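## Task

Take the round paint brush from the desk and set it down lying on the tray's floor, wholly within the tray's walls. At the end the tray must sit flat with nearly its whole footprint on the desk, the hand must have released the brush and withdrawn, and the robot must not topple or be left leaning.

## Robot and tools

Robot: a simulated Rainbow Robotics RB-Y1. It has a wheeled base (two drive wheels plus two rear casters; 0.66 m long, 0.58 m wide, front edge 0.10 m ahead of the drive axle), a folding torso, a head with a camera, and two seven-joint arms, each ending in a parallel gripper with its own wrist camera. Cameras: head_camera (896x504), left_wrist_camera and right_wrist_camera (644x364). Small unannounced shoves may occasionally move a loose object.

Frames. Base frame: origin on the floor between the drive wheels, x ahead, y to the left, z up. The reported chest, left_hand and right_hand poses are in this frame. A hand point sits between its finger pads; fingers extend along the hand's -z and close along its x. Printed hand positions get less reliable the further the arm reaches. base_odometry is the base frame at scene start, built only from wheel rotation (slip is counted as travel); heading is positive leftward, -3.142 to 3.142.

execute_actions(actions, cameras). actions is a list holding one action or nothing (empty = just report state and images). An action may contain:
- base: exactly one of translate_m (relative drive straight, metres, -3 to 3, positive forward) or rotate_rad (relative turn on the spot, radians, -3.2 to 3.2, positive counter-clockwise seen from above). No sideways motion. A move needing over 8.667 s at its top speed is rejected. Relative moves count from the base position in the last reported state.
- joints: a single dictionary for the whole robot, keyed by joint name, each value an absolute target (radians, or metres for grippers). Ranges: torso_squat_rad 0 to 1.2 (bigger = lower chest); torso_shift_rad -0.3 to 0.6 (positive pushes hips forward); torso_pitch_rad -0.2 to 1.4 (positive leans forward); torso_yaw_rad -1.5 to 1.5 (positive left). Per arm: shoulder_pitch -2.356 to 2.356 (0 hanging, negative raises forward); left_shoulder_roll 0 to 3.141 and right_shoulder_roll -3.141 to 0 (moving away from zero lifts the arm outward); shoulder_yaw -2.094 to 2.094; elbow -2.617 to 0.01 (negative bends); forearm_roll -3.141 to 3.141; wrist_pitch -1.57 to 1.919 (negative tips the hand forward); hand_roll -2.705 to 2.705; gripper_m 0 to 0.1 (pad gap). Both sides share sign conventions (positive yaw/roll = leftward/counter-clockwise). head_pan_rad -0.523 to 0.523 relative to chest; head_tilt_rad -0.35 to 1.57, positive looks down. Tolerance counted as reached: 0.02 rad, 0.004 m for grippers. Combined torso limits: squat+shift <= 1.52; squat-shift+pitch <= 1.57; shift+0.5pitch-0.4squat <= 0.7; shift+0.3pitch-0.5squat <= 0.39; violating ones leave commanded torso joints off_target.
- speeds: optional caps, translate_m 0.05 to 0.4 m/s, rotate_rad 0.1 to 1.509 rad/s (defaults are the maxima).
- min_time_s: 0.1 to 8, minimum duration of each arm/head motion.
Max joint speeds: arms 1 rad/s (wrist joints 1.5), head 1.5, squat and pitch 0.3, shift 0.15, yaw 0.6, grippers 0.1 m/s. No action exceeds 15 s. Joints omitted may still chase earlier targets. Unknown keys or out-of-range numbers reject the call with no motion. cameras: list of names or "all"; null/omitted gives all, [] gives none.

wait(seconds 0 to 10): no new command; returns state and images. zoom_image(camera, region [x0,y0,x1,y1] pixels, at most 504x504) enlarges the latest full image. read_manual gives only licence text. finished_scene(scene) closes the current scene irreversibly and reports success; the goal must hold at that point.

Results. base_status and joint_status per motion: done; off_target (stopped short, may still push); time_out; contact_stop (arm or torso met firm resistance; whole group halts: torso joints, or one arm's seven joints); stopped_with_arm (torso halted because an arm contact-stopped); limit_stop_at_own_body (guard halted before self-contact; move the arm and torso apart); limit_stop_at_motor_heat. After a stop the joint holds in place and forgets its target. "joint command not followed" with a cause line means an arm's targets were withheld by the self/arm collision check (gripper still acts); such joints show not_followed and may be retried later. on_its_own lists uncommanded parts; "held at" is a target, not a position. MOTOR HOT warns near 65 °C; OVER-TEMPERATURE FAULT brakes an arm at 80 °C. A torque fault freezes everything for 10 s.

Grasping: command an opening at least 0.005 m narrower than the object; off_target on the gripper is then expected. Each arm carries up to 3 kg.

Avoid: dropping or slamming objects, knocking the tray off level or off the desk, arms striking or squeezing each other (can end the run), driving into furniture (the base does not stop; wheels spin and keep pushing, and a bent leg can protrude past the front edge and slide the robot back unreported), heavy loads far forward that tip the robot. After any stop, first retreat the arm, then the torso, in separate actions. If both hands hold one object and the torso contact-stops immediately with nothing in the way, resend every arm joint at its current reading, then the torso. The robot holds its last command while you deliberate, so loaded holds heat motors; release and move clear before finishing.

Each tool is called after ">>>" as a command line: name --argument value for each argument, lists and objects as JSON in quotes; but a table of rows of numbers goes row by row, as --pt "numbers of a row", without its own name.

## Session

>>> execute_actions --actions '[]' --cameras '["head_camera"]'

Scene clock: 0.00 s.
base_odometry: x=+0.000 y=+0.000 heading=+0.000 (m, m, rad; odometry frame)
base_status: not commanded
joint_positions: torso_squat_rad=+0.350 torso_shift_rad=-0.001 torso_pitch_rad=-0.002 torso_yaw_rad=+0.000 left_shoulder_pitch_rad=-0.015 left_shoulder_roll_rad=+0.016 left_shoulder_yaw_rad=-0.046 left_elbow_rad=-0.128 left_forearm_roll_rad=-0.042 left_wrist_pitch_rad=+0.013 left_hand_roll_rad=-0.022 left_gripper_m=+0.101 right_shoulder_pitch_rad=-0.026 right_shoulder_roll_rad=-0.030 right_shoulder_yaw_rad=+0.038 right_elbow_rad=-0.162 right_forearm_roll_rad=-0.054 right_wrist_pitch_rad=-0.042 right_hand_roll_rad=+0.012 right_gripper_m=+0.100 head_pan_rad=+0.000 head_tilt_rad=+0.401
joint_status: not commanded
chest: x=-0.2288 y=+0.0008 z=+1.2475 quat_wxyz=(+1.000, -0.001, -0.001, +0.000) (m; base frame)
left_hand: x=-0.1571 y=+0.2289 z=+0.5654 quat_wxyz=(+0.996, +0.008, -0.065, -0.057) (m; base frame)
right_hand: x=-0.1210 y=-0.2396 z=+0.5712 quat_wxyz=(+0.993, -0.012, -0.114, +0.004) (m; base frame)
pictures: head_camera
Images, in order (width x height): head_camera 896x504.

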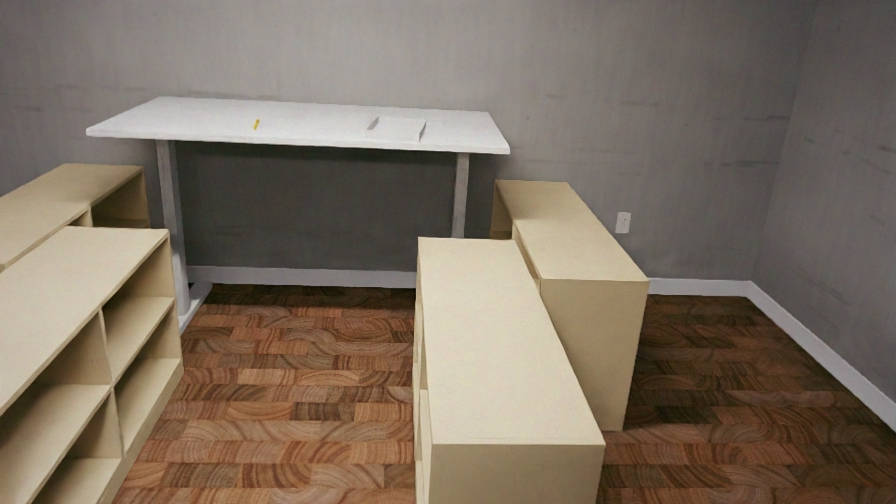

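>>> execute_actions --actions '[{"base":{"rotate_rad":0.75},"joints":{"torso_squat_rad":0.0,"left_elbow_rad":-1.3,"right_elbow_rad":-2.4,"left_shoulder_pitch_rad":-1.0,"right_shoulder_pitch_rad":0.3,"left_wrist_pitch_rad":1.9,"head_tilt_rad":0.5}}]' --cameras '[]'

>>> execute_actions --actions '[{"base":{"translate_m":0.66}}]' --cameras '[]'

>>> execute_actions --actions '[{"base":{"rotate_rad":-0.65}}]' --cameras '[]'

>>> execute_actions --actions '[{"base":{"translate_m":0.7}}]' --cameras '["head_camera"]'

Scene clock: 13.40 s.
base_odometry: x=+0.000 y=+0.000 heading=+0.749 (m, m, rad; odometry frame)
base_status: done
joint_positions: torso_squat_rad=+0.000 torso_shift_rad=-0.001 torso_pitch_rad=-0.001 torso_yaw_rad=+0.000 left_shoulder_pitch_rad=-1.000 left_shoulder_roll_rad=+0.016 left_shoulder_yaw_rad=-0.046 left_elbow_rad=-1.300 left_forearm_roll_rad=-0.042 left_wrist_pitch_rad=+1.900 left_hand_roll_rad=-0.022 left_gripper_m=+0.101 right_shoulder_pitch_rad=+0.300 right_shoulder_roll_rad=-0.030 right_shoulder_yaw_rad=+0.038 right_elbow_rad=-2.400 right_forearm_roll_rad=-0.054 right_wrist_pitch_rad=-0.042 right_hand_roll_rad=+0.012 right_gripper_m=+0.100 head_pan_rad=+0.000 head_tilt_rad=+0.500
joint_status: all done
chest: x=-0.2288 y=+0.0008 z=+1.2899 quat_wxyz=(+1.000, -0.001, -0.001, +0.000) (m; base frame)
left_hand: x=+0.2964 y=+0.1082 z=+1.1474 quat_wxyz=(+0.966, +0.089, -0.177, -0.168) (m; base frame)
right_hand: x=+0.1500 y=-0.2423 z=+1.3317 quat_wxyz=(+0.471, -0.015, -0.882, -0.009) (m; base frame)
pictures: none
No camera images: the call's "cameras" was empty. Leave "cameras" out to get every camera's image.

Scene clock: 16.53 s.
base_odometry: x=+0.483 y=+0.450 heading=+0.750 (m, m, rad; odometry frame)
base_status: done
joint_positions: torso_squat_rad=+0.000 torso_shift_rad=+0.000 torso_pitch_rad=-0.001 torso_yaw_rad=+0.000 left_shoulder_pitch_rad=-1.000 left_shoulder_roll_rad=+0.016 left_shoulder_yaw_rad=-0.046 left_elbow_rad=-1.300 left_forearm_roll_rad=-0.042 left_wrist_pitch_rad=+1.900 left_hand_roll_rad=-0.022 left_gripper_m=+0.101 right_shoulder_pitch_rad=+0.300 right_shoulder_roll_rad=-0.030 right_shoulder_yaw_rad=+0.038 right_elbow_rad=-2.400 right_forearm_roll_rad=-0.054 right_wrist_pitch_rad=-0.042 right_hand_roll_rad=+0.012 right_gripper_m=+0.100 head_pan_rad=+0.000 head_tilt_rad=+0.500
joint_status: not commanded
chest: x=-0.2288 y=+0.0008 z=+1.2899 quat_wxyz=(+1.000, -0.001, -0.001, +0.000) (m; base frame)
left_hand: x=+0.2964 y=+0.1082 z=+1.1473 quat_wxyz=(+0.966, +0.089, -0.177, -0.168) (m; base frame)
right_hand: x=+0.1500 y=-0.2423 z=+1.3317 quat_wxyz=(+0.471, -0.015, -0.882, -0.009) (m; base frame)
pictures: none
No camera images: the call's "cameras" was empty. Leave "cameras" out to get every camera's image.

Scene clock: 19.20 s.
base_odometry: x=+0.482 y=+0.450 heading=+0.101 (m, m, rad; odometry frame)
base_status: done
joint_positions: torso_squat_rad=+0.000 torso_shift_rad=-0.001 torso_pitch_rad=-0.001 torso_yaw_rad=+0.000 left_shoulder_pitch_rad=-1.000 left_shoulder_roll_rad=+0.016 left_shoulder_yaw_rad=-0.046 left_elbow_rad=-1.300 left_forearm_roll_rad=-0.042 left_wrist_pitch_rad=+1.900 left_hand_roll_rad=-0.022 left_gripper_m=+0.101 right_shoulder_pitch_rad=+0.300 right_shoulder_roll_rad=-0.030 right_shoulder_yaw_rad=+0.038 right_elbow_rad=-2.400 right_forearm_roll_rad=-0.054 right_wrist_pitch_rad=-0.042 right_hand_roll_rad=+0.012 right_gripper_m=+0.100 head_pan_rad=+0.000 head_tilt_rad=+0.500
joint_status: not commanded
chest: x=-0.2288 y=+0.0008 z=+1.2899 quat_wxyz=(+1.000, -0.001, -0.001, +0.000) (m; base frame)
left_hand: x=+0.2964 y=+0.1083 z=+1.1473 quat_wxyz=(+0.966, +0.089, -0.177, -0.168) (m; base frame)
right_hand: x=+0.1499 y=-0.2423 z=+1.3317 quat_wxyz=(+0.471, -0.015, -0.882, -0.009) (m; base frame)
pictures: none
No camera images: the call's "cameras" was empty. Leave "cameras" out to get every camera's image.

Scene clock: 22.43 s.
base_odometry: x=+1.179 y=+0.520 heading=+0.100 (m, m, rad; odometry frame)
base_status: done
joint_positions: torso_squat_rad=+0.000 torso_shift_rad=+0.000 torso_pitch_rad=-0.001 torso_yaw_rad=+0.000 left_shoulder_pitch_rad=-1.000 left_shoulder_roll_rad=+0.016 left_shoulder_yaw_rad=-0.046 left_elbow_rad=-1.300 left_forearm_roll_rad=-0.042 left_wrist_pitch_rad=+1.900 left_hand_roll_rad=-0.022 left_gripper_m=+0.101 right_shoulder_pitch_rad=+0.300 right_shoulder_roll_rad=-0.030 right_shoulder_yaw_rad=+0.038 right_elbow_rad=-2.400 right_forearm_roll_rad=-0.054 right_wrist_pitch_rad=-0.042 right_hand_roll_rad=+0.012 right_gripper_m=+0.100 head_pan_rad=+0.000 head_tilt_rad=+0.500
joint_status: not commanded
chest: x=-0.2288 y=+0.0008 z=+1.2899 quat_wxyz=(+1.000, -0.001, -0.001, +0.000) (m; base frame)
left_hand: x=+0.2964 y=+0.1083 z=+1.1473 quat_wxyz=(+0.966, +0.089, -0.177, -0.168) (m; base frame)
right_hand: x=+0.1500 y=-0.2423 z=+1.3317 quat_wxyz=(+0.471, -0.015, -0.882, -0.009) (m; base frame)
pictures: head_camera
Images, in order (width x height): head_camera 896x504.

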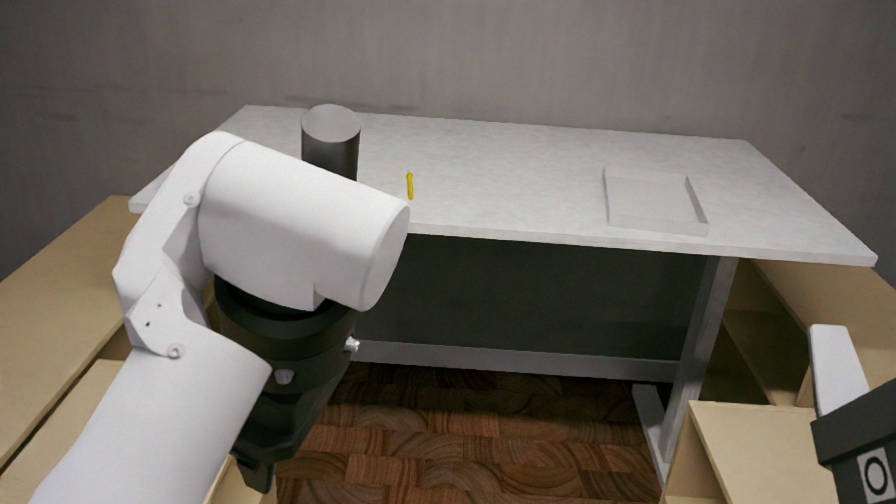

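>>> execute_actions --actions '[{"base":{"rotate_rad":-0.08},"joints":{"left_shoulder_pitch_rad":-1.2,"head_tilt_rad":0.8,"head_pan_rad":-0.1}}]' --cameras '[]'

>>> execute_actions --actions '[{"base":{"translate_m":0.6}}]' --cameras '["head_camera","left_wrist_camera"]'

Scene clock: 30.70 s.
base_odometry: x=+1.179 y=+0.520 heading=+0.021 (m, m, rad; odometry frame)
base_status: done
joint_positions: torso_squat_rad=+0.000 torso_shift_rad=-0.001 torso_pitch_rad=-0.001 torso_yaw_rad=+0.000 left_shoulder_pitch_rad=-1.200 left_shoulder_roll_rad=+0.016 left_shoulder_yaw_rad=-0.046 left_elbow_rad=-1.300 left_forearm_roll_rad=-0.042 left_wrist_pitch_rad=+1.900 left_hand_roll_rad=-0.022 left_gripper_m=+0.101 right_shoulder_pitch_rad=+0.300 right_shoulder_roll_rad=-0.030 right_shoulder_yaw_rad=+0.038 right_elbow_rad=-2.400 right_forearm_roll_rad=-0.054 right_wrist_pitch_rad=-0.042 right_hand_roll_rad=+0.012 right_gripper_m=+0.100 head_pan_rad=-0.100 head_tilt_rad=+0.800
joint_status: all done
chest: x=-0.2288 y=+0.0008 z=+1.2899 quat_wxyz=(+1.000, -0.001, -0.001, +0.000) (m; base frame)
left_hand: x=+0.3198 y=+0.0716 z=+1.2486 quat_wxyz=(+0.939, +0.099, -0.270, -0.191) (m; base frame)
right_hand: x=+0.1499 y=-0.2423 z=+1.3317 quat_wxyz=(+0.471, -0.015, -0.882, -0.009) (m; base frame)
pictures: none
No camera images: the call's "cameras" was empty. Leave "cameras" out to get every camera's image.

Scene clock: 33.57 s.
base_odometry: x=+1.779 y=+0.532 heading=+0.020 (m, m, rad; odometry frame)
base_status: done
joint_positions: torso_squat_rad=+0.000 torso_shift_rad=-0.001 torso_pitch_rad=-0.001 torso_yaw_rad=+0.000 left_shoulder_pitch_rad=-1.200 left_shoulder_roll_rad=+0.016 left_shoulder_yaw_rad=-0.046 left_elbow_rad=-1.300 left_forearm_roll_rad=-0.042 left_wrist_pitch_rad=+1.900 left_hand_roll_rad=-0.022 left_gripper_m=+0.101 right_shoulder_pitch_rad=+0.300 right_shoulder_roll_rad=-0.030 right_shoulder_yaw_rad=+0.038 right_elbow_rad=-2.400 right_forearm_roll_rad=-0.054 right_wrist_pitch_rad=-0.042 right_hand_roll_rad=+0.012 right_gripper_m=+0.100 head_pan_rad=-0.100 head_tilt_rad=+0.800
joint_status: not commanded
chest: x=-0.2288 y=+0.0008 z=+1.2899 quat_wxyz=(+1.000, -0.001, -0.001, +0.000) (m; base frame)
left_hand: x=+0.3198 y=+0.0716 z=+1.2485 quat_wxyz=(+0.939, +0.099, -0.269, -0.191) (m; base frame)
right_hand: x=+0.1500 y=-0.2423 z=+1.3317 quat_wxyz=(+0.471, -0.015, -0.882, -0.009) (m; base frame)
pictures: head_camera, left_wrist_camera
Images, in order (width x height): head_camera 896x504, left_wrist_camera 644x364.

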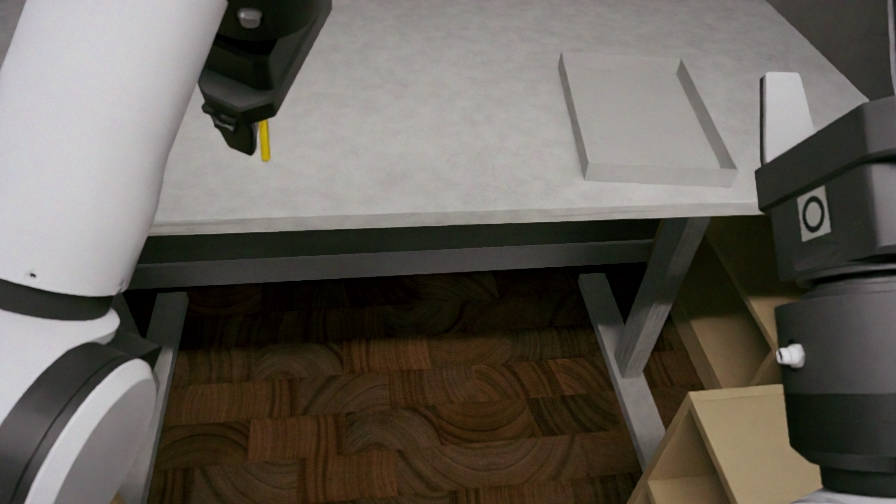

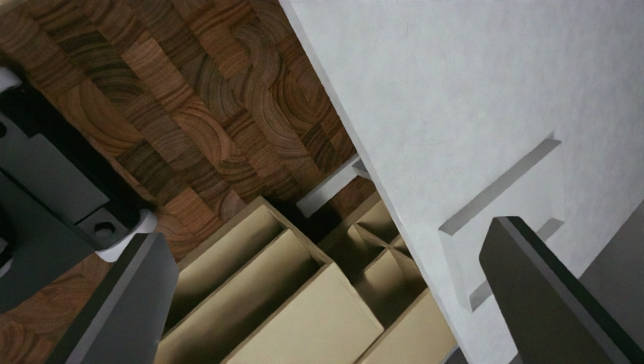

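>>> execute_actions --actions '[{"base":{"translate_m":0.25},"joints":{"torso_yaw_rad":0.17,"left_hand_roll_rad":-1.34,"left_shoulder_pitch_rad":-1.05,"left_gripper_m":0.06,"head_tilt_rad":0.95,"head_pan_rad":0}}]' --cameras '["head_camera","left_wrist_camera"]'

Scene clock: 44.37 s.
base_odometry: x=+2.029 y=+0.537 heading=+0.019 (m, m, rad; odometry frame)
base_status: done
joint_positions: torso_squat_rad=+0.000 torso_shift_rad=-0.001 torso_pitch_rad=-0.001 torso_yaw_rad=+0.170 left_shoulder_pitch_rad=-1.050 left_shoulder_roll_rad=+0.016 left_shoulder_yaw_rad=-0.046 left_elbow_rad=-1.300 left_forearm_roll_rad=-0.042 left_wrist_pitch_rad=+1.900 left_hand_roll_rad=-1.340 left_gripper_m=+0.060 right_shoulder_pitch_rad=+0.300 right_shoulder_roll_rad=-0.030 right_shoulder_yaw_rad=+0.038 right_elbow_rad=-2.400 right_forearm_roll_rad=-0.054 right_wrist_pitch_rad=-0.042 right_hand_roll_rad=+0.012 right_gripper_m=+0.100 head_pan_rad=+0.000 head_tilt_rad=+0.950
joint_status: all done
chest: x=-0.2288 y=+0.0008 z=+1.2899 quat_wxyz=(+0.996, -0.001, -0.001, +0.085) (m; base frame)
left_hand: x=+0.2800 y=+0.1878 z=+1.1721 quat_wxyz=(+0.712, +0.203, -0.085, -0.667) (m; base frame)
right_hand: x=+0.1856 y=-0.1748 z=+1.3316 quat_wxyz=(+0.470, +0.060, -0.880, +0.031) (m; base frame)
pictures: head_camera, left_wrist_camera
Images, in order (width x height): head_camera 896x504, left_wrist_camera 644x364.

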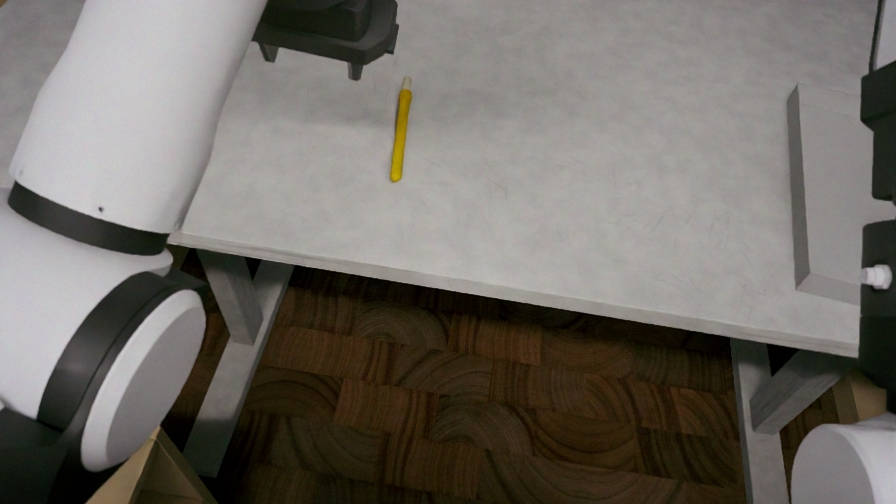

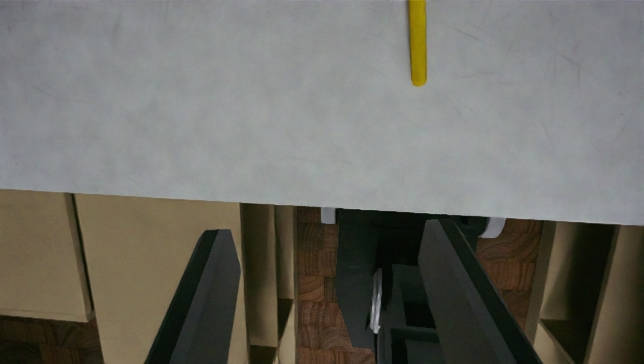

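>>> execute_actions --actions '[{"joints":{"left_shoulder_pitch_rad":-0.9,"left_elbow_rad":-1.0,"left_hand_roll_rad":-1.5,"left_shoulder_roll_rad":0.1,"left_shoulder_yaw_rad":0,"left_forearm_roll_rad":0}}]' --cameras '[]'

>>> execute_actions --actions '[{"base":{"translate_m":0.15},"speeds":{"translate_m":0.1}}]' --cameras '["head_camera","left_wrist_camera"]'

Scene clock: 57.67 s.
base_odometry: x=+2.029 y=+0.537 heading=+0.019 (m, m, rad; odometry frame)
base_status: not commanded
joint_positions: torso_squat_rad=+0.000 torso_shift_rad=-0.001 torso_pitch_rad=-0.001 torso_yaw_rad=+0.170 left_shoulder_pitch_rad=-0.900 left_shoulder_roll_rad=+0.100 left_shoulder_yaw_rad=+0.000 left_elbow_rad=-1.000 left_forearm_roll_rad=+0.000 left_wrist_pitch_rad=+1.900 left_hand_roll_rad=-1.500 left_gripper_m=+0.060 right_shoulder_pitch_rad=+0.300 right_shoulder_roll_rad=-0.030 right_shoulder_yaw_rad=+0.038 right_elbow_rad=-2.400 right_forearm_roll_rad=-0.054 right_wrist_pitch_rad=-0.042 right_hand_roll_rad=+0.012 right_gripper_m=+0.100 head_pan_rad=+0.000 head_tilt_rad=+0.950
joint_status: all done
chest: x=-0.2288 y=+0.0008 z=+1.2899 quat_wxyz=(+0.996, -0.001, -0.001, +0.085) (m; base frame)
left_hand: x=+0.2058 y=+0.2697 z=+1.0265 quat_wxyz=(+0.720, +0.052, +0.082, -0.687) (m; base frame)
right_hand: x=+0.1856 y=-0.1748 z=+1.3316 quat_wxyz=(+0.470, +0.060, -0.880, +0.031) (m; base frame)
pictures: none
No camera images: the call's "cameras" was empty. Leave "cameras" out to get every camera's image.

Scene clock: 59.77 s.
base_odometry: x=+2.179 y=+0.540 heading=+0.018 (m, m, rad; odometry frame)
base_status: done
joint_positions: torso_squat_rad=+0.000 torso_shift_rad=+0.000 torso_pitch_rad=-0.001 torso_yaw_rad=+0.170 left_shoulder_pitch_rad=-0.900 left_shoulder_roll_rad=+0.100 left_shoulder_yaw_rad=+0.000 left_elbow_rad=-1.000 left_forearm_roll_rad=+0.000 left_wrist_pitch_rad=+1.900 left_hand_roll_rad=-1.500 left_gripper_m=+0.060 right_shoulder_pitch_rad=+0.300 right_shoulder_roll_rad=-0.030 right_shoulder_yaw_rad=+0.038 right_elbow_rad=-2.400 right_forearm_roll_rad=-0.054 right_wrist_pitch_rad=-0.042 right_hand_roll_rad=+0.012 right_gripper_m=+0.100 head_pan_rad=+0.000 head_tilt_rad=+0.950
joint_status: not commanded
chest: x=-0.2288 y=+0.0008 z=+1.2899 quat_wxyz=(+0.996, -0.001, -0.001, +0.085) (m; base frame)
left_hand: x=+0.2058 y=+0.2697 z=+1.0265 quat_wxyz=(+0.720, +0.052, +0.082, -0.687) (m; base frame)
right_hand: x=+0.1856 y=-0.1748 z=+1.3316 quat_wxyz=(+0.470, +0.060, -0.880, +0.031) (m; base frame)
pictures: head_camera, left_wrist_camera
Images, in order (width x height): head_camera 896x504, left_wrist_camera 644x364.

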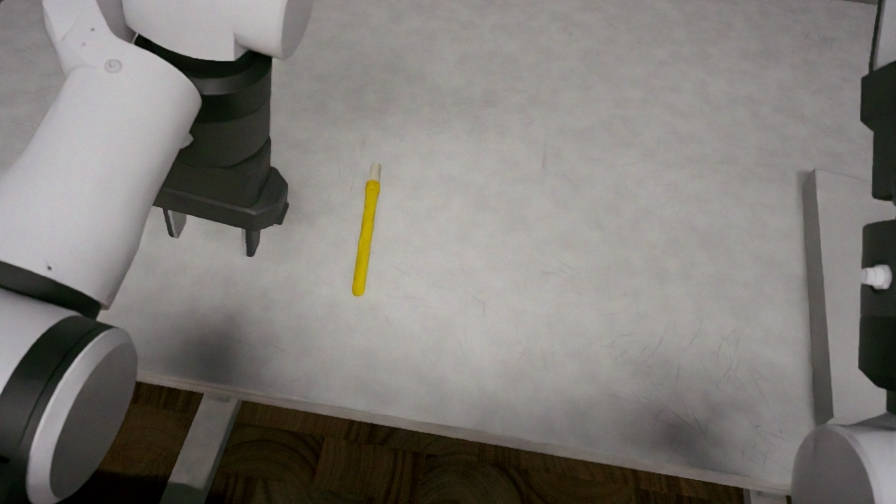

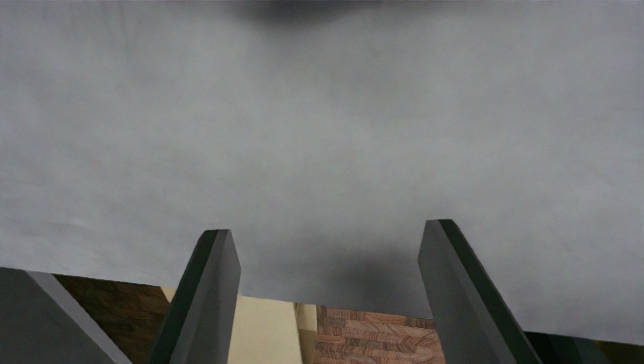

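>>> execute_actions --actions '[{"joints":{"torso_yaw_rad":-0.05,"left_hand_roll_rad":-1.2,"left_wrist_pitch_rad":1.78,"left_shoulder_pitch_rad":-0.95,"head_pan_rad":0.2}}]' --cameras '["head_camera","left_wrist_camera"]'

Scene clock: 66.90 s.
base_odometry: x=+2.179 y=+0.540 heading=+0.018 (m, m, rad; odometry frame)
base_status: not commanded
joint_positions: torso_squat_rad=+0.000 torso_shift_rad=+0.000 torso_pitch_rad=-0.001 torso_yaw_rad=-0.050 left_shoulder_pitch_rad=-0.950 left_shoulder_roll_rad=+0.100 left_shoulder_yaw_rad=+0.000 left_elbow_rad=-1.000 left_forearm_roll_rad=+0.000 left_wrist_pitch_rad=+1.780 left_hand_roll_rad=-1.200 left_gripper_m=+0.060 right_shoulder_pitch_rad=+0.300 right_shoulder_roll_rad=-0.030 right_shoulder_yaw_rad=+0.038 right_elbow_rad=-2.400 right_forearm_roll_rad=-0.054 right_wrist_pitch_rad=-0.042 right_hand_roll_rad=+0.012 right_gripper_m=+0.100 head_pan_rad=+0.200 head_tilt_rad=+0.950
joint_status: all done
chest: x=-0.2288 y=+0.0008 z=+1.2899 quat_wxyz=(+1.000, -0.001, -0.001, -0.025) (m; base frame)
left_hand: x=+0.2954 y=+0.1522 z=+1.0509 quat_wxyz=(+0.738, +0.114, -0.006, -0.665) (m; base frame)
right_hand: x=+0.1373 y=-0.2611 z=+1.3316 quat_wxyz=(+0.471, -0.037, -0.881, -0.021) (m; base frame)
pictures: head_camera, left_wrist_camera
Images, in order (width x height): head_camera 896x504, left_wrist_camera 644x364.

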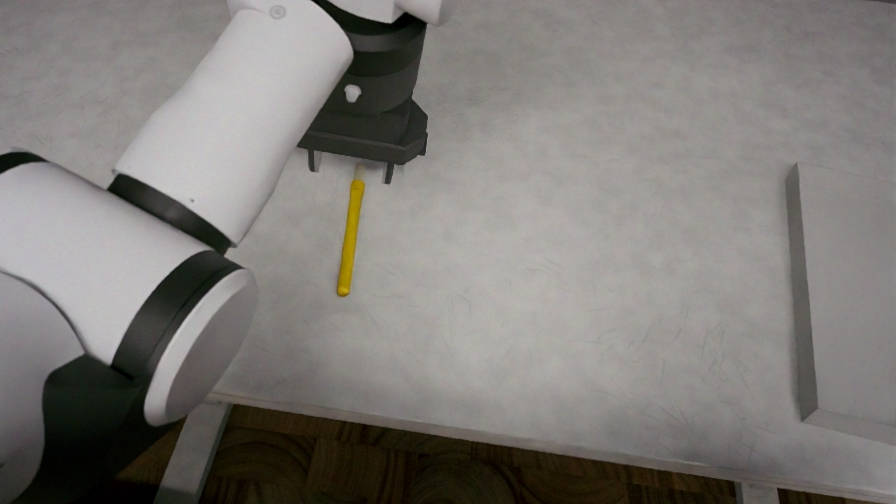

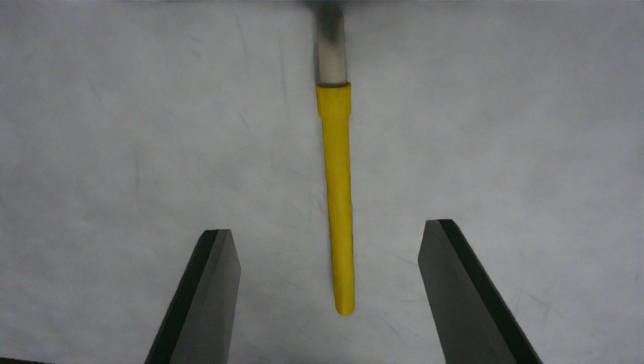

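>>> execute_actions --actions '[{"joints":{"torso_squat_rad":0.4,"left_gripper_m":0.045}}]' --cameras '["head_camera","left_wrist_camera"]'

Scene clock: 73.67 s.
base_odometry: x=+2.179 y=+0.540 heading=+0.018 (m, m, rad; odometry frame)
base_status: not commanded
joint_positions: torso_squat_rad=+0.400 torso_shift_rad=-0.001 torso_pitch_rad=-0.002 torso_yaw_rad=-0.050 left_shoulder_pitch_rad=-0.950 left_shoulder_roll_rad=+0.100 left_shoulder_yaw_rad=+0.000 left_elbow_rad=-1.000 left_forearm_roll_rad=+0.000 left_wrist_pitch_rad=+1.780 left_hand_roll_rad=-1.200 left_gripper_m=+0.045 right_shoulder_pitch_rad=+0.300 right_shoulder_roll_rad=-0.030 right_shoulder_yaw_rad=+0.038 right_elbow_rad=-2.400 right_forearm_roll_rad=-0.054 right_wrist_pitch_rad=-0.042 right_hand_roll_rad=+0.012 right_gripper_m=+0.100 head_pan_rad=+0.200 head_tilt_rad=+0.950
joint_status: all done
chest: x=-0.2288 y=+0.0007 z=+1.2347 quat_wxyz=(+1.000, -0.001, -0.001, -0.025) (m; base frame)
left_hand: x=+0.2954 y=+0.1521 z=+0.9957 quat_wxyz=(+0.738, +0.114, -0.007, -0.665) (m; base frame)
right_hand: x=+0.1372 y=-0.2611 z=+1.2764 quat_wxyz=(+0.471, -0.037, -0.881, -0.021) (m; base frame)
pictures: head_camera, left_wrist_camera
Images, in order (width x height): head_camera 896x504, left_wrist_camera 644x364.

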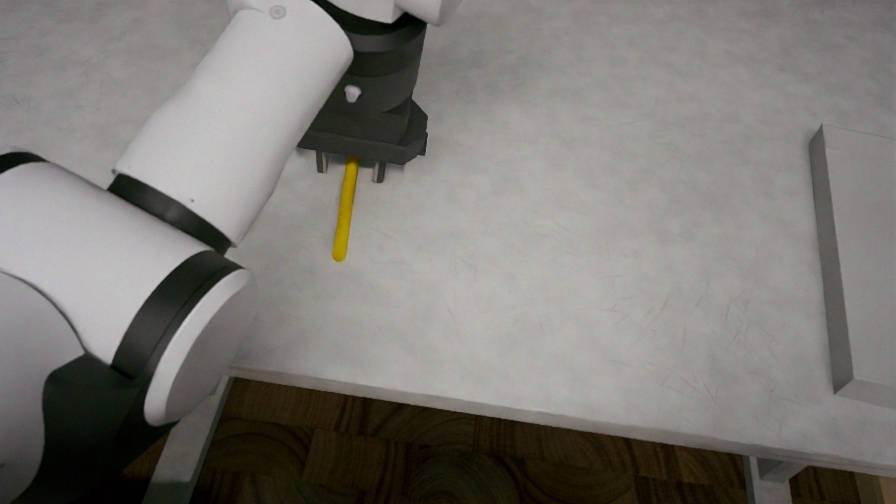

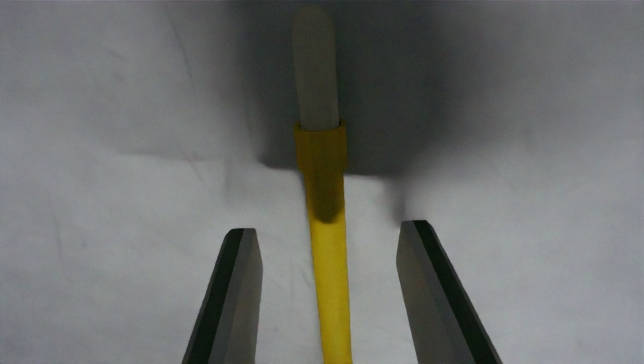

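>>> execute_actions --actions '[{"joints":{"torso_squat_rad":0.52}}]' --cameras '["head_camera","left_wrist_camera"]'

Scene clock: 78.33 s.
base_odometry: x=+2.179 y=+0.540 heading=+0.018 (m, m, rad; odometry frame)
base_status: not commanded
joint_positions: torso_squat_rad=+0.456 torso_shift_rad=-0.003 torso_pitch_rad=-0.007 torso_yaw_rad=-0.050 left_shoulder_pitch_rad=-0.955 left_shoulder_roll_rad=+0.101 left_shoulder_yaw_rad=+0.000 left_elbow_rad=-1.003 left_forearm_roll_rad=+0.000 left_wrist_pitch_rad=+1.780 left_hand_roll_rad=-1.200 left_gripper_m=+0.045 right_shoulder_pitch_rad=+0.300 right_shoulder_roll_rad=-0.030 right_shoulder_yaw_rad=+0.038 right_elbow_rad=-2.400 right_forearm_roll_rad=-0.054 right_wrist_pitch_rad=-0.042 right_hand_roll_rad=+0.012 right_gripper_m=+0.100 head_pan_rad=+0.200 head_tilt_rad=+0.950
joint_status: torso_squat_rad contact_stop (moved +0.056 of +0.120)
on_its_own: torso_squat_rad is held at +0.456, not at your +0.520, since a contact_stop
chest: x=-0.2318 y=+0.0006 z=+1.2183 quat_wxyz=(+1.000, -0.001, -0.004, -0.025) (m; base frame)
left_hand: x=+0.2959 y=+0.1516 z=+0.9859 quat_wxyz=(+0.738, +0.118, -0.012, -0.665) (m; base frame)
right_hand: x=+0.1340 y=-0.2612 z=+1.2620 quat_wxyz=(+0.469, -0.037, -0.882, -0.021) (m; base frame)
pictures: head_camera, left_wrist_camera
Images, in order (width x height): head_camera 896x504, left_wrist_camera 644x364.

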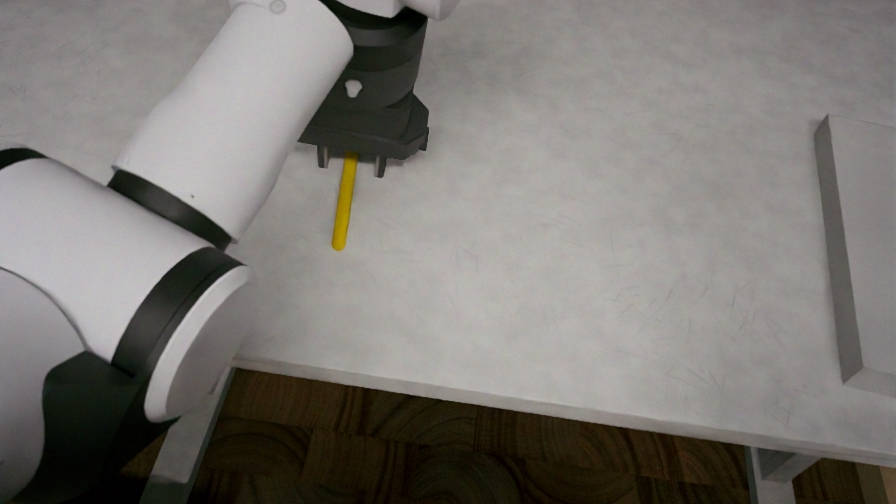

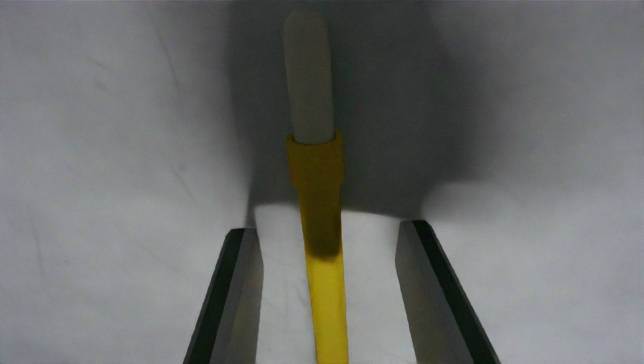

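Fingertips are on the desk. I'll ease off, close and lift.

>>> execute_actions --actions '[{"joints":{"torso_squat_rad":0.435,"left_gripper_m":0.0}}]' --cameras '[]'

>>> execute_actions --actions '[{"joints":{"torso_squat_rad":0.0,"left_shoulder_pitch_rad":-1.1}}]' --cameras '["head_camera","left_wrist_camera"]'

Scene clock: 82.37 s.
base_odometry: x=+2.179 y=+0.540 heading=+0.018 (m, m, rad; odometry frame)
base_status: not commanded
joint_positions: torso_squat_rad=+0.435 torso_shift_rad=-0.002 torso_pitch_rad=-0.005 torso_yaw_rad=-0.050 left_shoulder_pitch_rad=-0.950 left_shoulder_roll_rad=+0.100 left_shoulder_yaw_rad=+0.000 left_elbow_rad=-1.000 left_forearm_roll_rad=+0.000 left_wrist_pitch_rad=+1.780 left_hand_roll_rad=-1.200 left_gripper_m=+0.012 right_shoulder_pitch_rad=+0.300 right_shoulder_roll_rad=-0.030 right_shoulder_yaw_rad=+0.038 right_elbow_rad=-2.400 right_forearm_roll_rad=-0.054 right_wrist_pitch_rad=-0.042 right_hand_roll_rad=+0.012 right_gripper_m=+0.100 head_pan_rad=+0.200 head_tilt_rad=+0.950
joint_status: left_gripper_m off_target (ended at +0.012, target +0.000); the others done
chest: x=-0.2309 y=+0.0007 z=+1.2247 quat_wxyz=(+1.000, -0.001, -0.003, -0.025) (m; base frame)
left_hand: x=+0.2945 y=+0.1523 z=+0.9882 quat_wxyz=(+0.738, +0.115, -0.008, -0.665) (m; base frame)
right_hand: x=+0.1350 y=-0.2611 z=+1.2678 quat_wxyz=(+0.469, -0.037, -0.882, -0.021) (m; base frame)
pictures: none
No camera images: the call's "cameras" was empty. Leave "cameras" out to get every camera's image.

Scene clock: 84.63 s.
base_odometry: x=+2.179 y=+0.540 heading=+0.018 (m, m, rad; odometry frame)
base_status: not commanded
joint_positions: torso_squat_rad=+0.000 torso_shift_rad=-0.002 torso_pitch_rad=-0.005 torso_yaw_rad=-0.050 left_shoulder_pitch_rad=-1.100 left_shoulder_roll_rad=+0.100 left_shoulder_yaw_rad=+0.000 left_elbow_rad=-1.000 left_forearm_roll_rad=+0.000 left_wrist_pitch_rad=+1.780 left_hand_roll_rad=-1.200 left_gripper_m=+0.012 right_shoulder_pitch_rad=+0.300 right_shoulder_roll_rad=-0.030 right_shoulder_yaw_rad=+0.038 right_elbow_rad=-2.400 right_forearm_roll_rad=-0.054 right_wrist_pitch_rad=-0.042 right_hand_roll_rad=+0.012 right_gripper_m=+0.100 head_pan_rad=+0.200 head_tilt_rad=+0.950
joint_status: all done
chest: x=-0.2310 y=+0.0008 z=+1.2899 quat_wxyz=(+1.000, -0.001, -0.003, -0.025) (m; base frame)
left_hand: x=+0.3293 y=+0.1232 z=+1.1286 quat_wxyz=(+0.719, +0.159, -0.065, -0.674) (m; base frame)
right_hand: x=+0.1349 y=-0.2611 z=+1.3330 quat_wxyz=(+0.469, -0.037, -0.882, -0.021) (m; base frame)
pictures: head_camera, left_wrist_camera
Images, in order (width x height): head_camera 896x504, left_wrist_camera 644x364.

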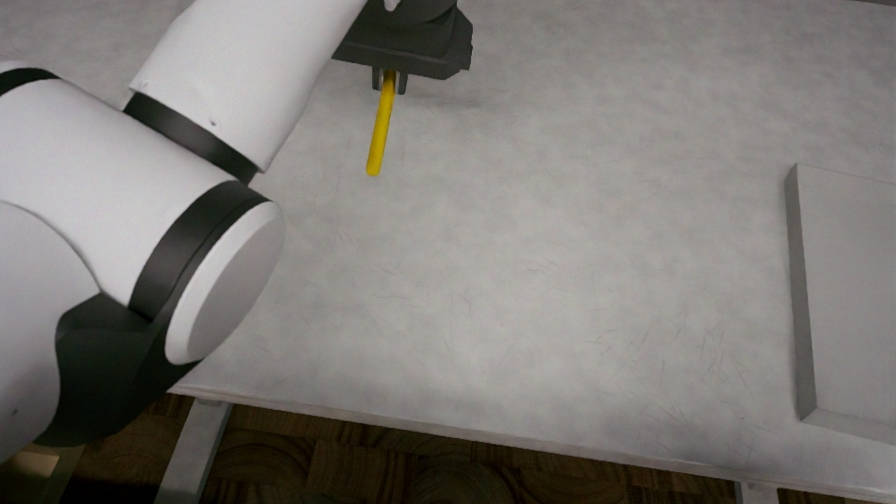

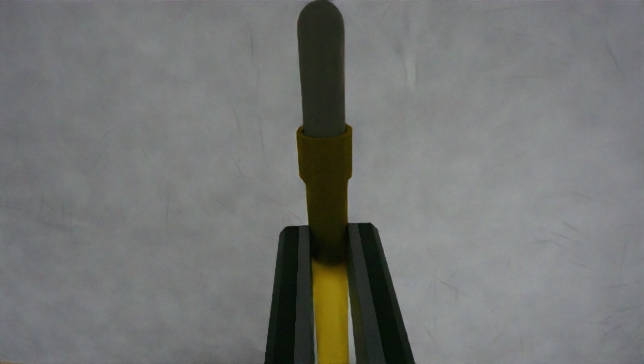

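>>> execute_actions --actions '[{"joints":{"torso_yaw_rad":-0.9,"left_hand_roll_rad":-0.42,"head_pan_rad":0.3,"right_shoulder_pitch_rad":0.5},"min_time_s":2}]' --cameras '["head_camera","left_wrist_camera"]'

Scene clock: 94.77 s.
base_odometry: x=+2.179 y=+0.540 heading=+0.018 (m, m, rad; odometry frame)
base_status: not commanded
joint_positions: torso_squat_rad=+0.000 torso_shift_rad=-0.002 torso_pitch_rad=-0.005 torso_yaw_rad=-0.900 left_shoulder_pitch_rad=-1.100 left_shoulder_roll_rad=+0.100 left_shoulder_yaw_rad=+0.000 left_elbow_rad=-1.000 left_forearm_roll_rad=+0.000 left_wrist_pitch_rad=+1.780 left_hand_roll_rad=-0.420 left_gripper_m=+0.012 right_shoulder_pitch_rad=+0.500 right_shoulder_roll_rad=-0.030 right_shoulder_yaw_rad=+0.038 right_elbow_rad=-2.400 right_forearm_roll_rad=-0.054 right_wrist_pitch_rad=-0.042 right_hand_roll_rad=+0.012 right_gripper_m=+0.100 head_pan_rad=+0.300 head_tilt_rad=+0.950
joint_status: all done
chest: x=-0.2310 y=+0.0008 z=+1.2899 quat_wxyz=(+0.900, +0.000, -0.003, -0.435) (m; base frame)
left_hand: x=+0.2311 y=-0.3388 z=+1.1287 quat_wxyz=(+0.694, +0.064, -0.160, -0.699) (m; base frame)
right_hand: x=-0.2161 y=-0.4501 z=+1.2617 quat_wxyz=(+0.484, -0.403, -0.731, -0.262) (m; base frame)
pictures: head_camera, left_wrist_camera
Images, in order (width x height): head_camera 896x504, left_wrist_camera 644x364.

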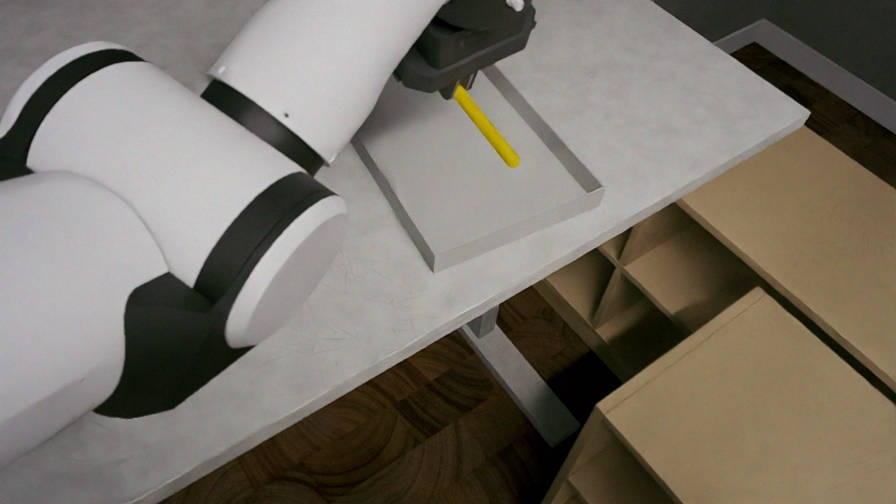

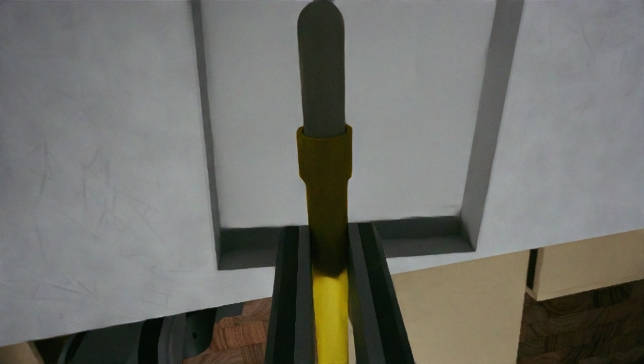

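>>> execute_actions --actions '[{"base":{"translate_m":0.05},"joints":{"torso_squat_rad":0.5},"speeds":{"translate_m":0.05}}]' --cameras '["head_camera","left_wrist_camera"]'

Scene clock: 101.37 s.
base_odometry: x=+2.229 y=+0.540 heading=+0.017 (m, m, rad; odometry frame)
base_status: done
joint_positions: torso_squat_rad=+0.500 torso_shift_rad=-0.002 torso_pitch_rad=-0.005 torso_yaw_rad=-0.900 left_shoulder_pitch_rad=-1.100 left_shoulder_roll_rad=+0.100 left_shoulder_yaw_rad=+0.000 left_elbow_rad=-1.000 left_forearm_roll_rad=+0.000 left_wrist_pitch_rad=+1.780 left_hand_roll_rad=-0.420 left_gripper_m=+0.012 right_shoulder_pitch_rad=+0.500 right_shoulder_roll_rad=-0.030 right_shoulder_yaw_rad=+0.038 right_elbow_rad=-2.400 right_forearm_roll_rad=-0.054 right_wrist_pitch_rad=-0.042 right_hand_roll_rad=+0.012 right_gripper_m=+0.100 head_pan_rad=+0.300 head_tilt_rad=+0.950
joint_status: all done
chest: x=-0.2309 y=+0.0008 z=+1.2042 quat_wxyz=(+0.900, +0.001, -0.003, -0.435) (m; base frame)
left_hand: x=+0.2312 y=-0.3389 z=+1.0431 quat_wxyz=(+0.694, +0.064, -0.160, -0.699) (m; base frame)
right_hand: x=-0.2160 y=-0.4501 z=+1.1759 quat_wxyz=(+0.484, -0.403, -0.731, -0.262) (m; base frame)
pictures: head_camera, left_wrist_camera
Images, in order (width x height): head_camera 896x504, left_wrist_camera 644x364.

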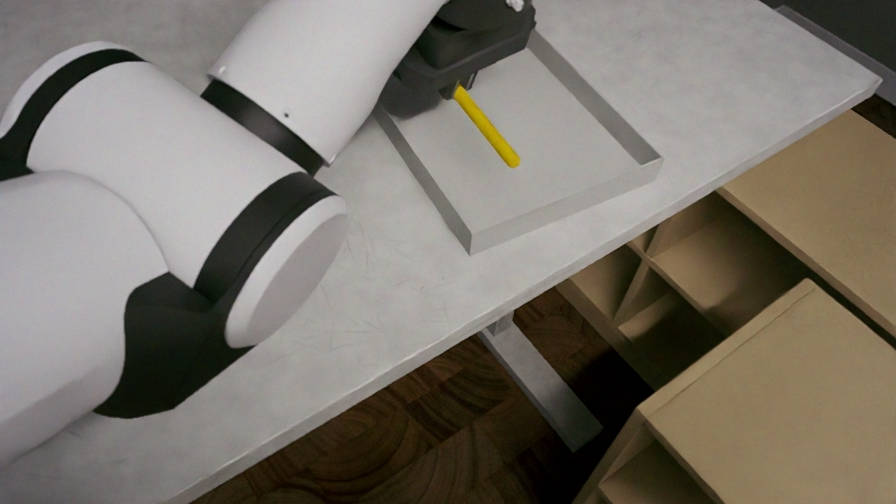

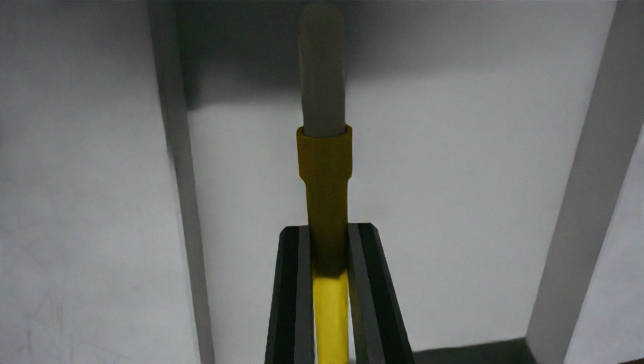

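>>> execute_actions --actions '[{"joints":{"torso_yaw_rad":-0.96,"left_hand_roll_rad":-0.36,"torso_squat_rad":0.6}}]' --cameras '["head_camera","left_wrist_camera"]'

Scene clock: 113.60 s.
base_odometry: x=+2.229 y=+0.540 heading=+0.017 (m, m, rad; odometry frame)
base_status: not commanded
joint_positions: torso_squat_rad=+0.600 torso_shift_rad=-0.002 torso_pitch_rad=-0.005 torso_yaw_rad=-0.960 left_shoulder_pitch_rad=-1.100 left_shoulder_roll_rad=+0.100 left_shoulder_yaw_rad=+0.000 left_elbow_rad=-1.000 left_forearm_roll_rad=+0.000 left_wrist_pitch_rad=+1.780 left_hand_roll_rad=-0.360 left_gripper_m=+0.012 right_shoulder_pitch_rad=+0.500 right_shoulder_roll_rad=-0.030 right_shoulder_yaw_rad=+0.038 right_elbow_rad=-2.400 right_forearm_roll_rad=-0.054 right_wrist_pitch_rad=-0.042 right_hand_roll_rad=+0.012 right_gripper_m=+0.100 head_pan_rad=+0.300 head_tilt_rad=+0.950
joint_status: all done
chest: x=-0.2308 y=+0.0007 z=+1.1677 quat_wxyz=(+0.887, +0.001, -0.003, -0.462) (m; base frame)
left_hand: x=+0.2101 y=-0.3659 z=+1.0065 quat_wxyz=(+0.694, +0.054, -0.163, -0.699) (m; base frame)
right_hand: x=-0.2430 y=-0.4502 z=+1.1392 quat_wxyz=(+0.476, -0.425, -0.719, -0.277) (m; base frame)
pictures: head_camera, left_wrist_camera
Images, in order (width x height): head_camera 896x504, left_wrist_camera 644x364.

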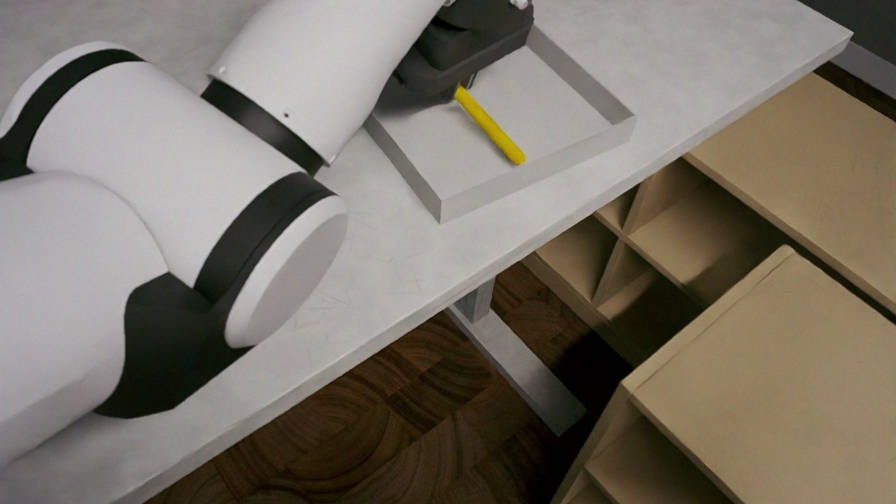

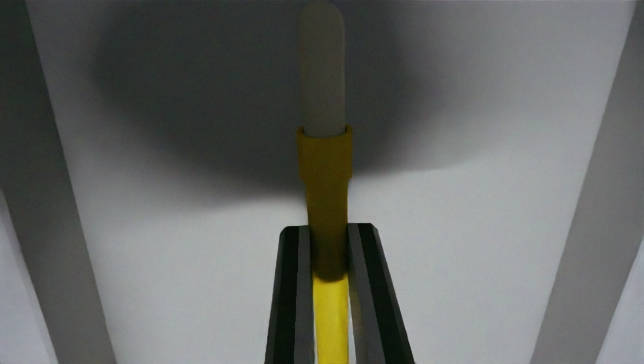

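The brush end is close to the near wall, so I'll move forward a bit, then release.

>>> execute_actions --actions '[{"base":{"translate_m":0.05},"speeds":{"translate_m":0.05}}]' --cameras '[]'

>>> execute_actions --actions '[{"joints":{"torso_squat_rad":0.63,"left_gripper_m":0.05}}]' --cameras '[]'

>>> execute_actions --actions '[{"joints":{"torso_squat_rad":0.2}}]' --cameras '["head_camera","left_wrist_camera"]'

Scene clock: 121.53 s.
base_odometry: x=+2.279 y=+0.541 heading=+0.016 (m, m, rad; odometry frame)
base_status: done
joint_positions: torso_squat_rad=+0.600 torso_shift_rad=-0.002 torso_pitch_rad=-0.005 torso_yaw_rad=-0.960 left_shoulder_pitch_rad=-1.100 left_shoulder_roll_rad=+0.100 left_shoulder_yaw_rad=+0.000 left_elbow_rad=-1.000 left_forearm_roll_rad=+0.000 left_wrist_pitch_rad=+1.780 left_hand_roll_rad=-0.360 left_gripper_m=+0.012 right_shoulder_pitch_rad=+0.500 right_shoulder_roll_rad=-0.030 right_shoulder_yaw_rad=+0.038 right_elbow_rad=-2.400 right_forearm_roll_rad=-0.054 right_wrist_pitch_rad=-0.042 right_hand_roll_rad=+0.012 right_gripper_m=+0.100 head_pan_rad=+0.300 head_tilt_rad=+0.950
joint_status: not commanded
chest: x=-0.2307 y=+0.0007 z=+1.1677 quat_wxyz=(+0.887, +0.001, -0.003, -0.462) (m; base frame)
left_hand: x=+0.2102 y=-0.3659 z=+1.0064 quat_wxyz=(+0.694, +0.054, -0.163, -0.699) (m; base frame)
right_hand: x=-0.2429 y=-0.4502 z=+1.1392 quat_wxyz=(+0.476, -0.425, -0.719, -0.277) (m; base frame)
pictures: none
No camera images: the call's "cameras" was empty. Leave "cameras" out to get every camera's image.

Scene clock: 122.50 s.
base_odometry: x=+2.279 y=+0.541 heading=+0.016 (m, m, rad; odometry frame)
base_status: not commanded
joint_positions: torso_squat_rad=+0.630 torso_shift_rad=-0.002 torso_pitch_rad=-0.005 torso_yaw_rad=-0.960 left_shoulder_pitch_rad=-1.100 left_shoulder_roll_rad=+0.100 left_shoulder_yaw_rad=+0.000 left_elbow_rad=-1.000 left_forearm_roll_rad=+0.000 left_wrist_pitch_rad=+1.780 left_hand_roll_rad=-0.360 left_gripper_m=+0.050 right_shoulder_pitch_rad=+0.500 right_shoulder_roll_rad=-0.030 right_shoulder_yaw_rad=+0.038 right_elbow_rad=-2.400 right_forearm_roll_rad=-0.054 right_wrist_pitch_rad=-0.042 right_hand_roll_rad=+0.012 right_gripper_m=+0.100 head_pan_rad=+0.300 head_tilt_rad=+0.950
joint_status: all done
chest: x=-0.2308 y=+0.0007 z=+1.1555 quat_wxyz=(+0.887, +0.001, -0.003, -0.462) (m; base frame)
left_hand: x=+0.2102 y=-0.3659 z=+0.9943 quat_wxyz=(+0.694, +0.054, -0.163, -0.699) (m; base frame)
right_hand: x=-0.2430 y=-0.4502 z=+1.1271 quat_wxyz=(+0.476, -0.425, -0.719, -0.277) (m; base frame)
pictures: none
No camera images: the call's "cameras" was empty. Leave "cameras" out to get every camera's image.

Scene clock: 124.77 s.
base_odometry: x=+2.279 y=+0.541 heading=+0.016 (m, m, rad; odometry frame)
base_status: not commanded
joint_positions: torso_squat_rad=+0.200 torso_shift_rad=-0.002 torso_pitch_rad=-0.005 torso_yaw_rad=-0.960 left_shoulder_pitch_rad=-1.100 left_shoulder_roll_rad=+0.100 left_shoulder_yaw_rad=+0.000 left_elbow_rad=-1.000 left_forearm_roll_rad=+0.000 left_wrist_pitch_rad=+1.780 left_hand_roll_rad=-0.360 left_gripper_m=+0.050 right_shoulder_pitch_rad=+0.500 right_shoulder_roll_rad=-0.030 right_shoulder_yaw_rad=+0.038 right_elbow_rad=-2.400 right_forearm_roll_rad=-0.054 right_wrist_pitch_rad=-0.042 right_hand_roll_rad=+0.012 right_gripper_m=+0.100 head_pan_rad=+0.300 head_tilt_rad=+0.950
joint_status: all done
chest: x=-0.2309 y=+0.0008 z=+1.2760 quat_wxyz=(+0.887, +0.001, -0.003, -0.462) (m; base frame)
left_hand: x=+0.2100 y=-0.3659 z=+1.1146 quat_wxyz=(+0.694, +0.054, -0.163, -0.699) (m; base frame)
right_hand: x=-0.2431 y=-0.4501 z=+1.2475 quat_wxyz=(+0.476, -0.425, -0.718, -0.277) (m; base frame)
pictures: head_camera, left_wrist_camera
Images, in order (width x height): head_camera 896x504, left_wrist_camera 644x364.

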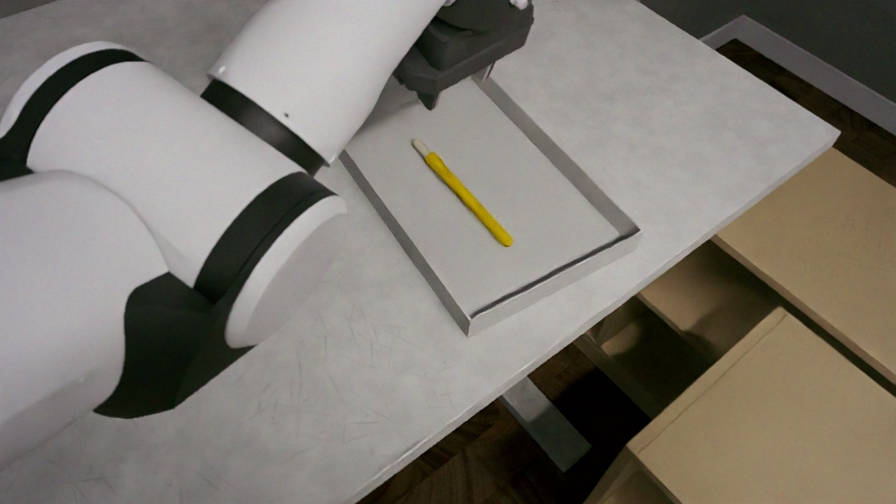

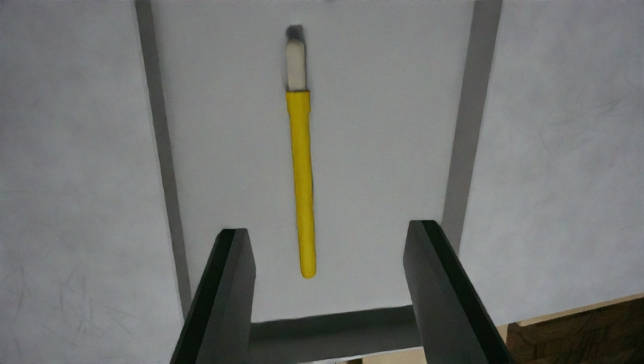

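>>> execute_actions --actions '[{"base":{"translate_m":-0.45},"joints":{"torso_squat_rad":0.1}}]' --cameras '[]'

>>> finished_scene --scene 2

Scene clock: 133.10 s.
base_odometry: x=+1.829 y=+0.534 heading=+0.015 (m, m, rad; odometry frame)
base_status: done
joint_positions: torso_squat_rad=+0.100 torso_shift_rad=-0.002 torso_pitch_rad=-0.005 torso_yaw_rad=-0.960 left_shoulder_pitch_rad=-1.100 left_shoulder_roll_rad=+0.100 left_shoulder_yaw_rad=+0.000 left_elbow_rad=-1.000 left_forearm_roll_rad=+0.000 left_wrist_pitch_rad=+1.780 left_hand_roll_rad=-0.360 left_gripper_m=+0.050 right_shoulder_pitch_rad=+0.500 right_shoulder_roll_rad=-0.030 right_shoulder_yaw_rad=+0.038 right_elbow_rad=-2.400 right_forearm_roll_rad=-0.054 right_wrist_pitch_rad=-0.042 right_hand_roll_rad=+0.012 right_gripper_m=+0.100 head_pan_rad=+0.300 head_tilt_rad=+0.950
joint_status: all done
chest: x=-0.2310 y=+0.0008 z=+1.2864 quat_wxyz=(+0.887, +0.001, -0.003, -0.462) (m; base frame)
left_hand: x=+0.2099 y=-0.3659 z=+1.1252 quat_wxyz=(+0.694, +0.054, -0.163, -0.699) (m; base frame)
right_hand: x=-0.2432 y=-0.4502 z=+1.2580 quat_wxyz=(+0.476, -0.425, -0.719, -0.277) (m; base frame)
pictures: none
No camera images: the call's "cameras" was empty. Leave "cameras" out to get every camera's image.

The scene is finished: the task was done.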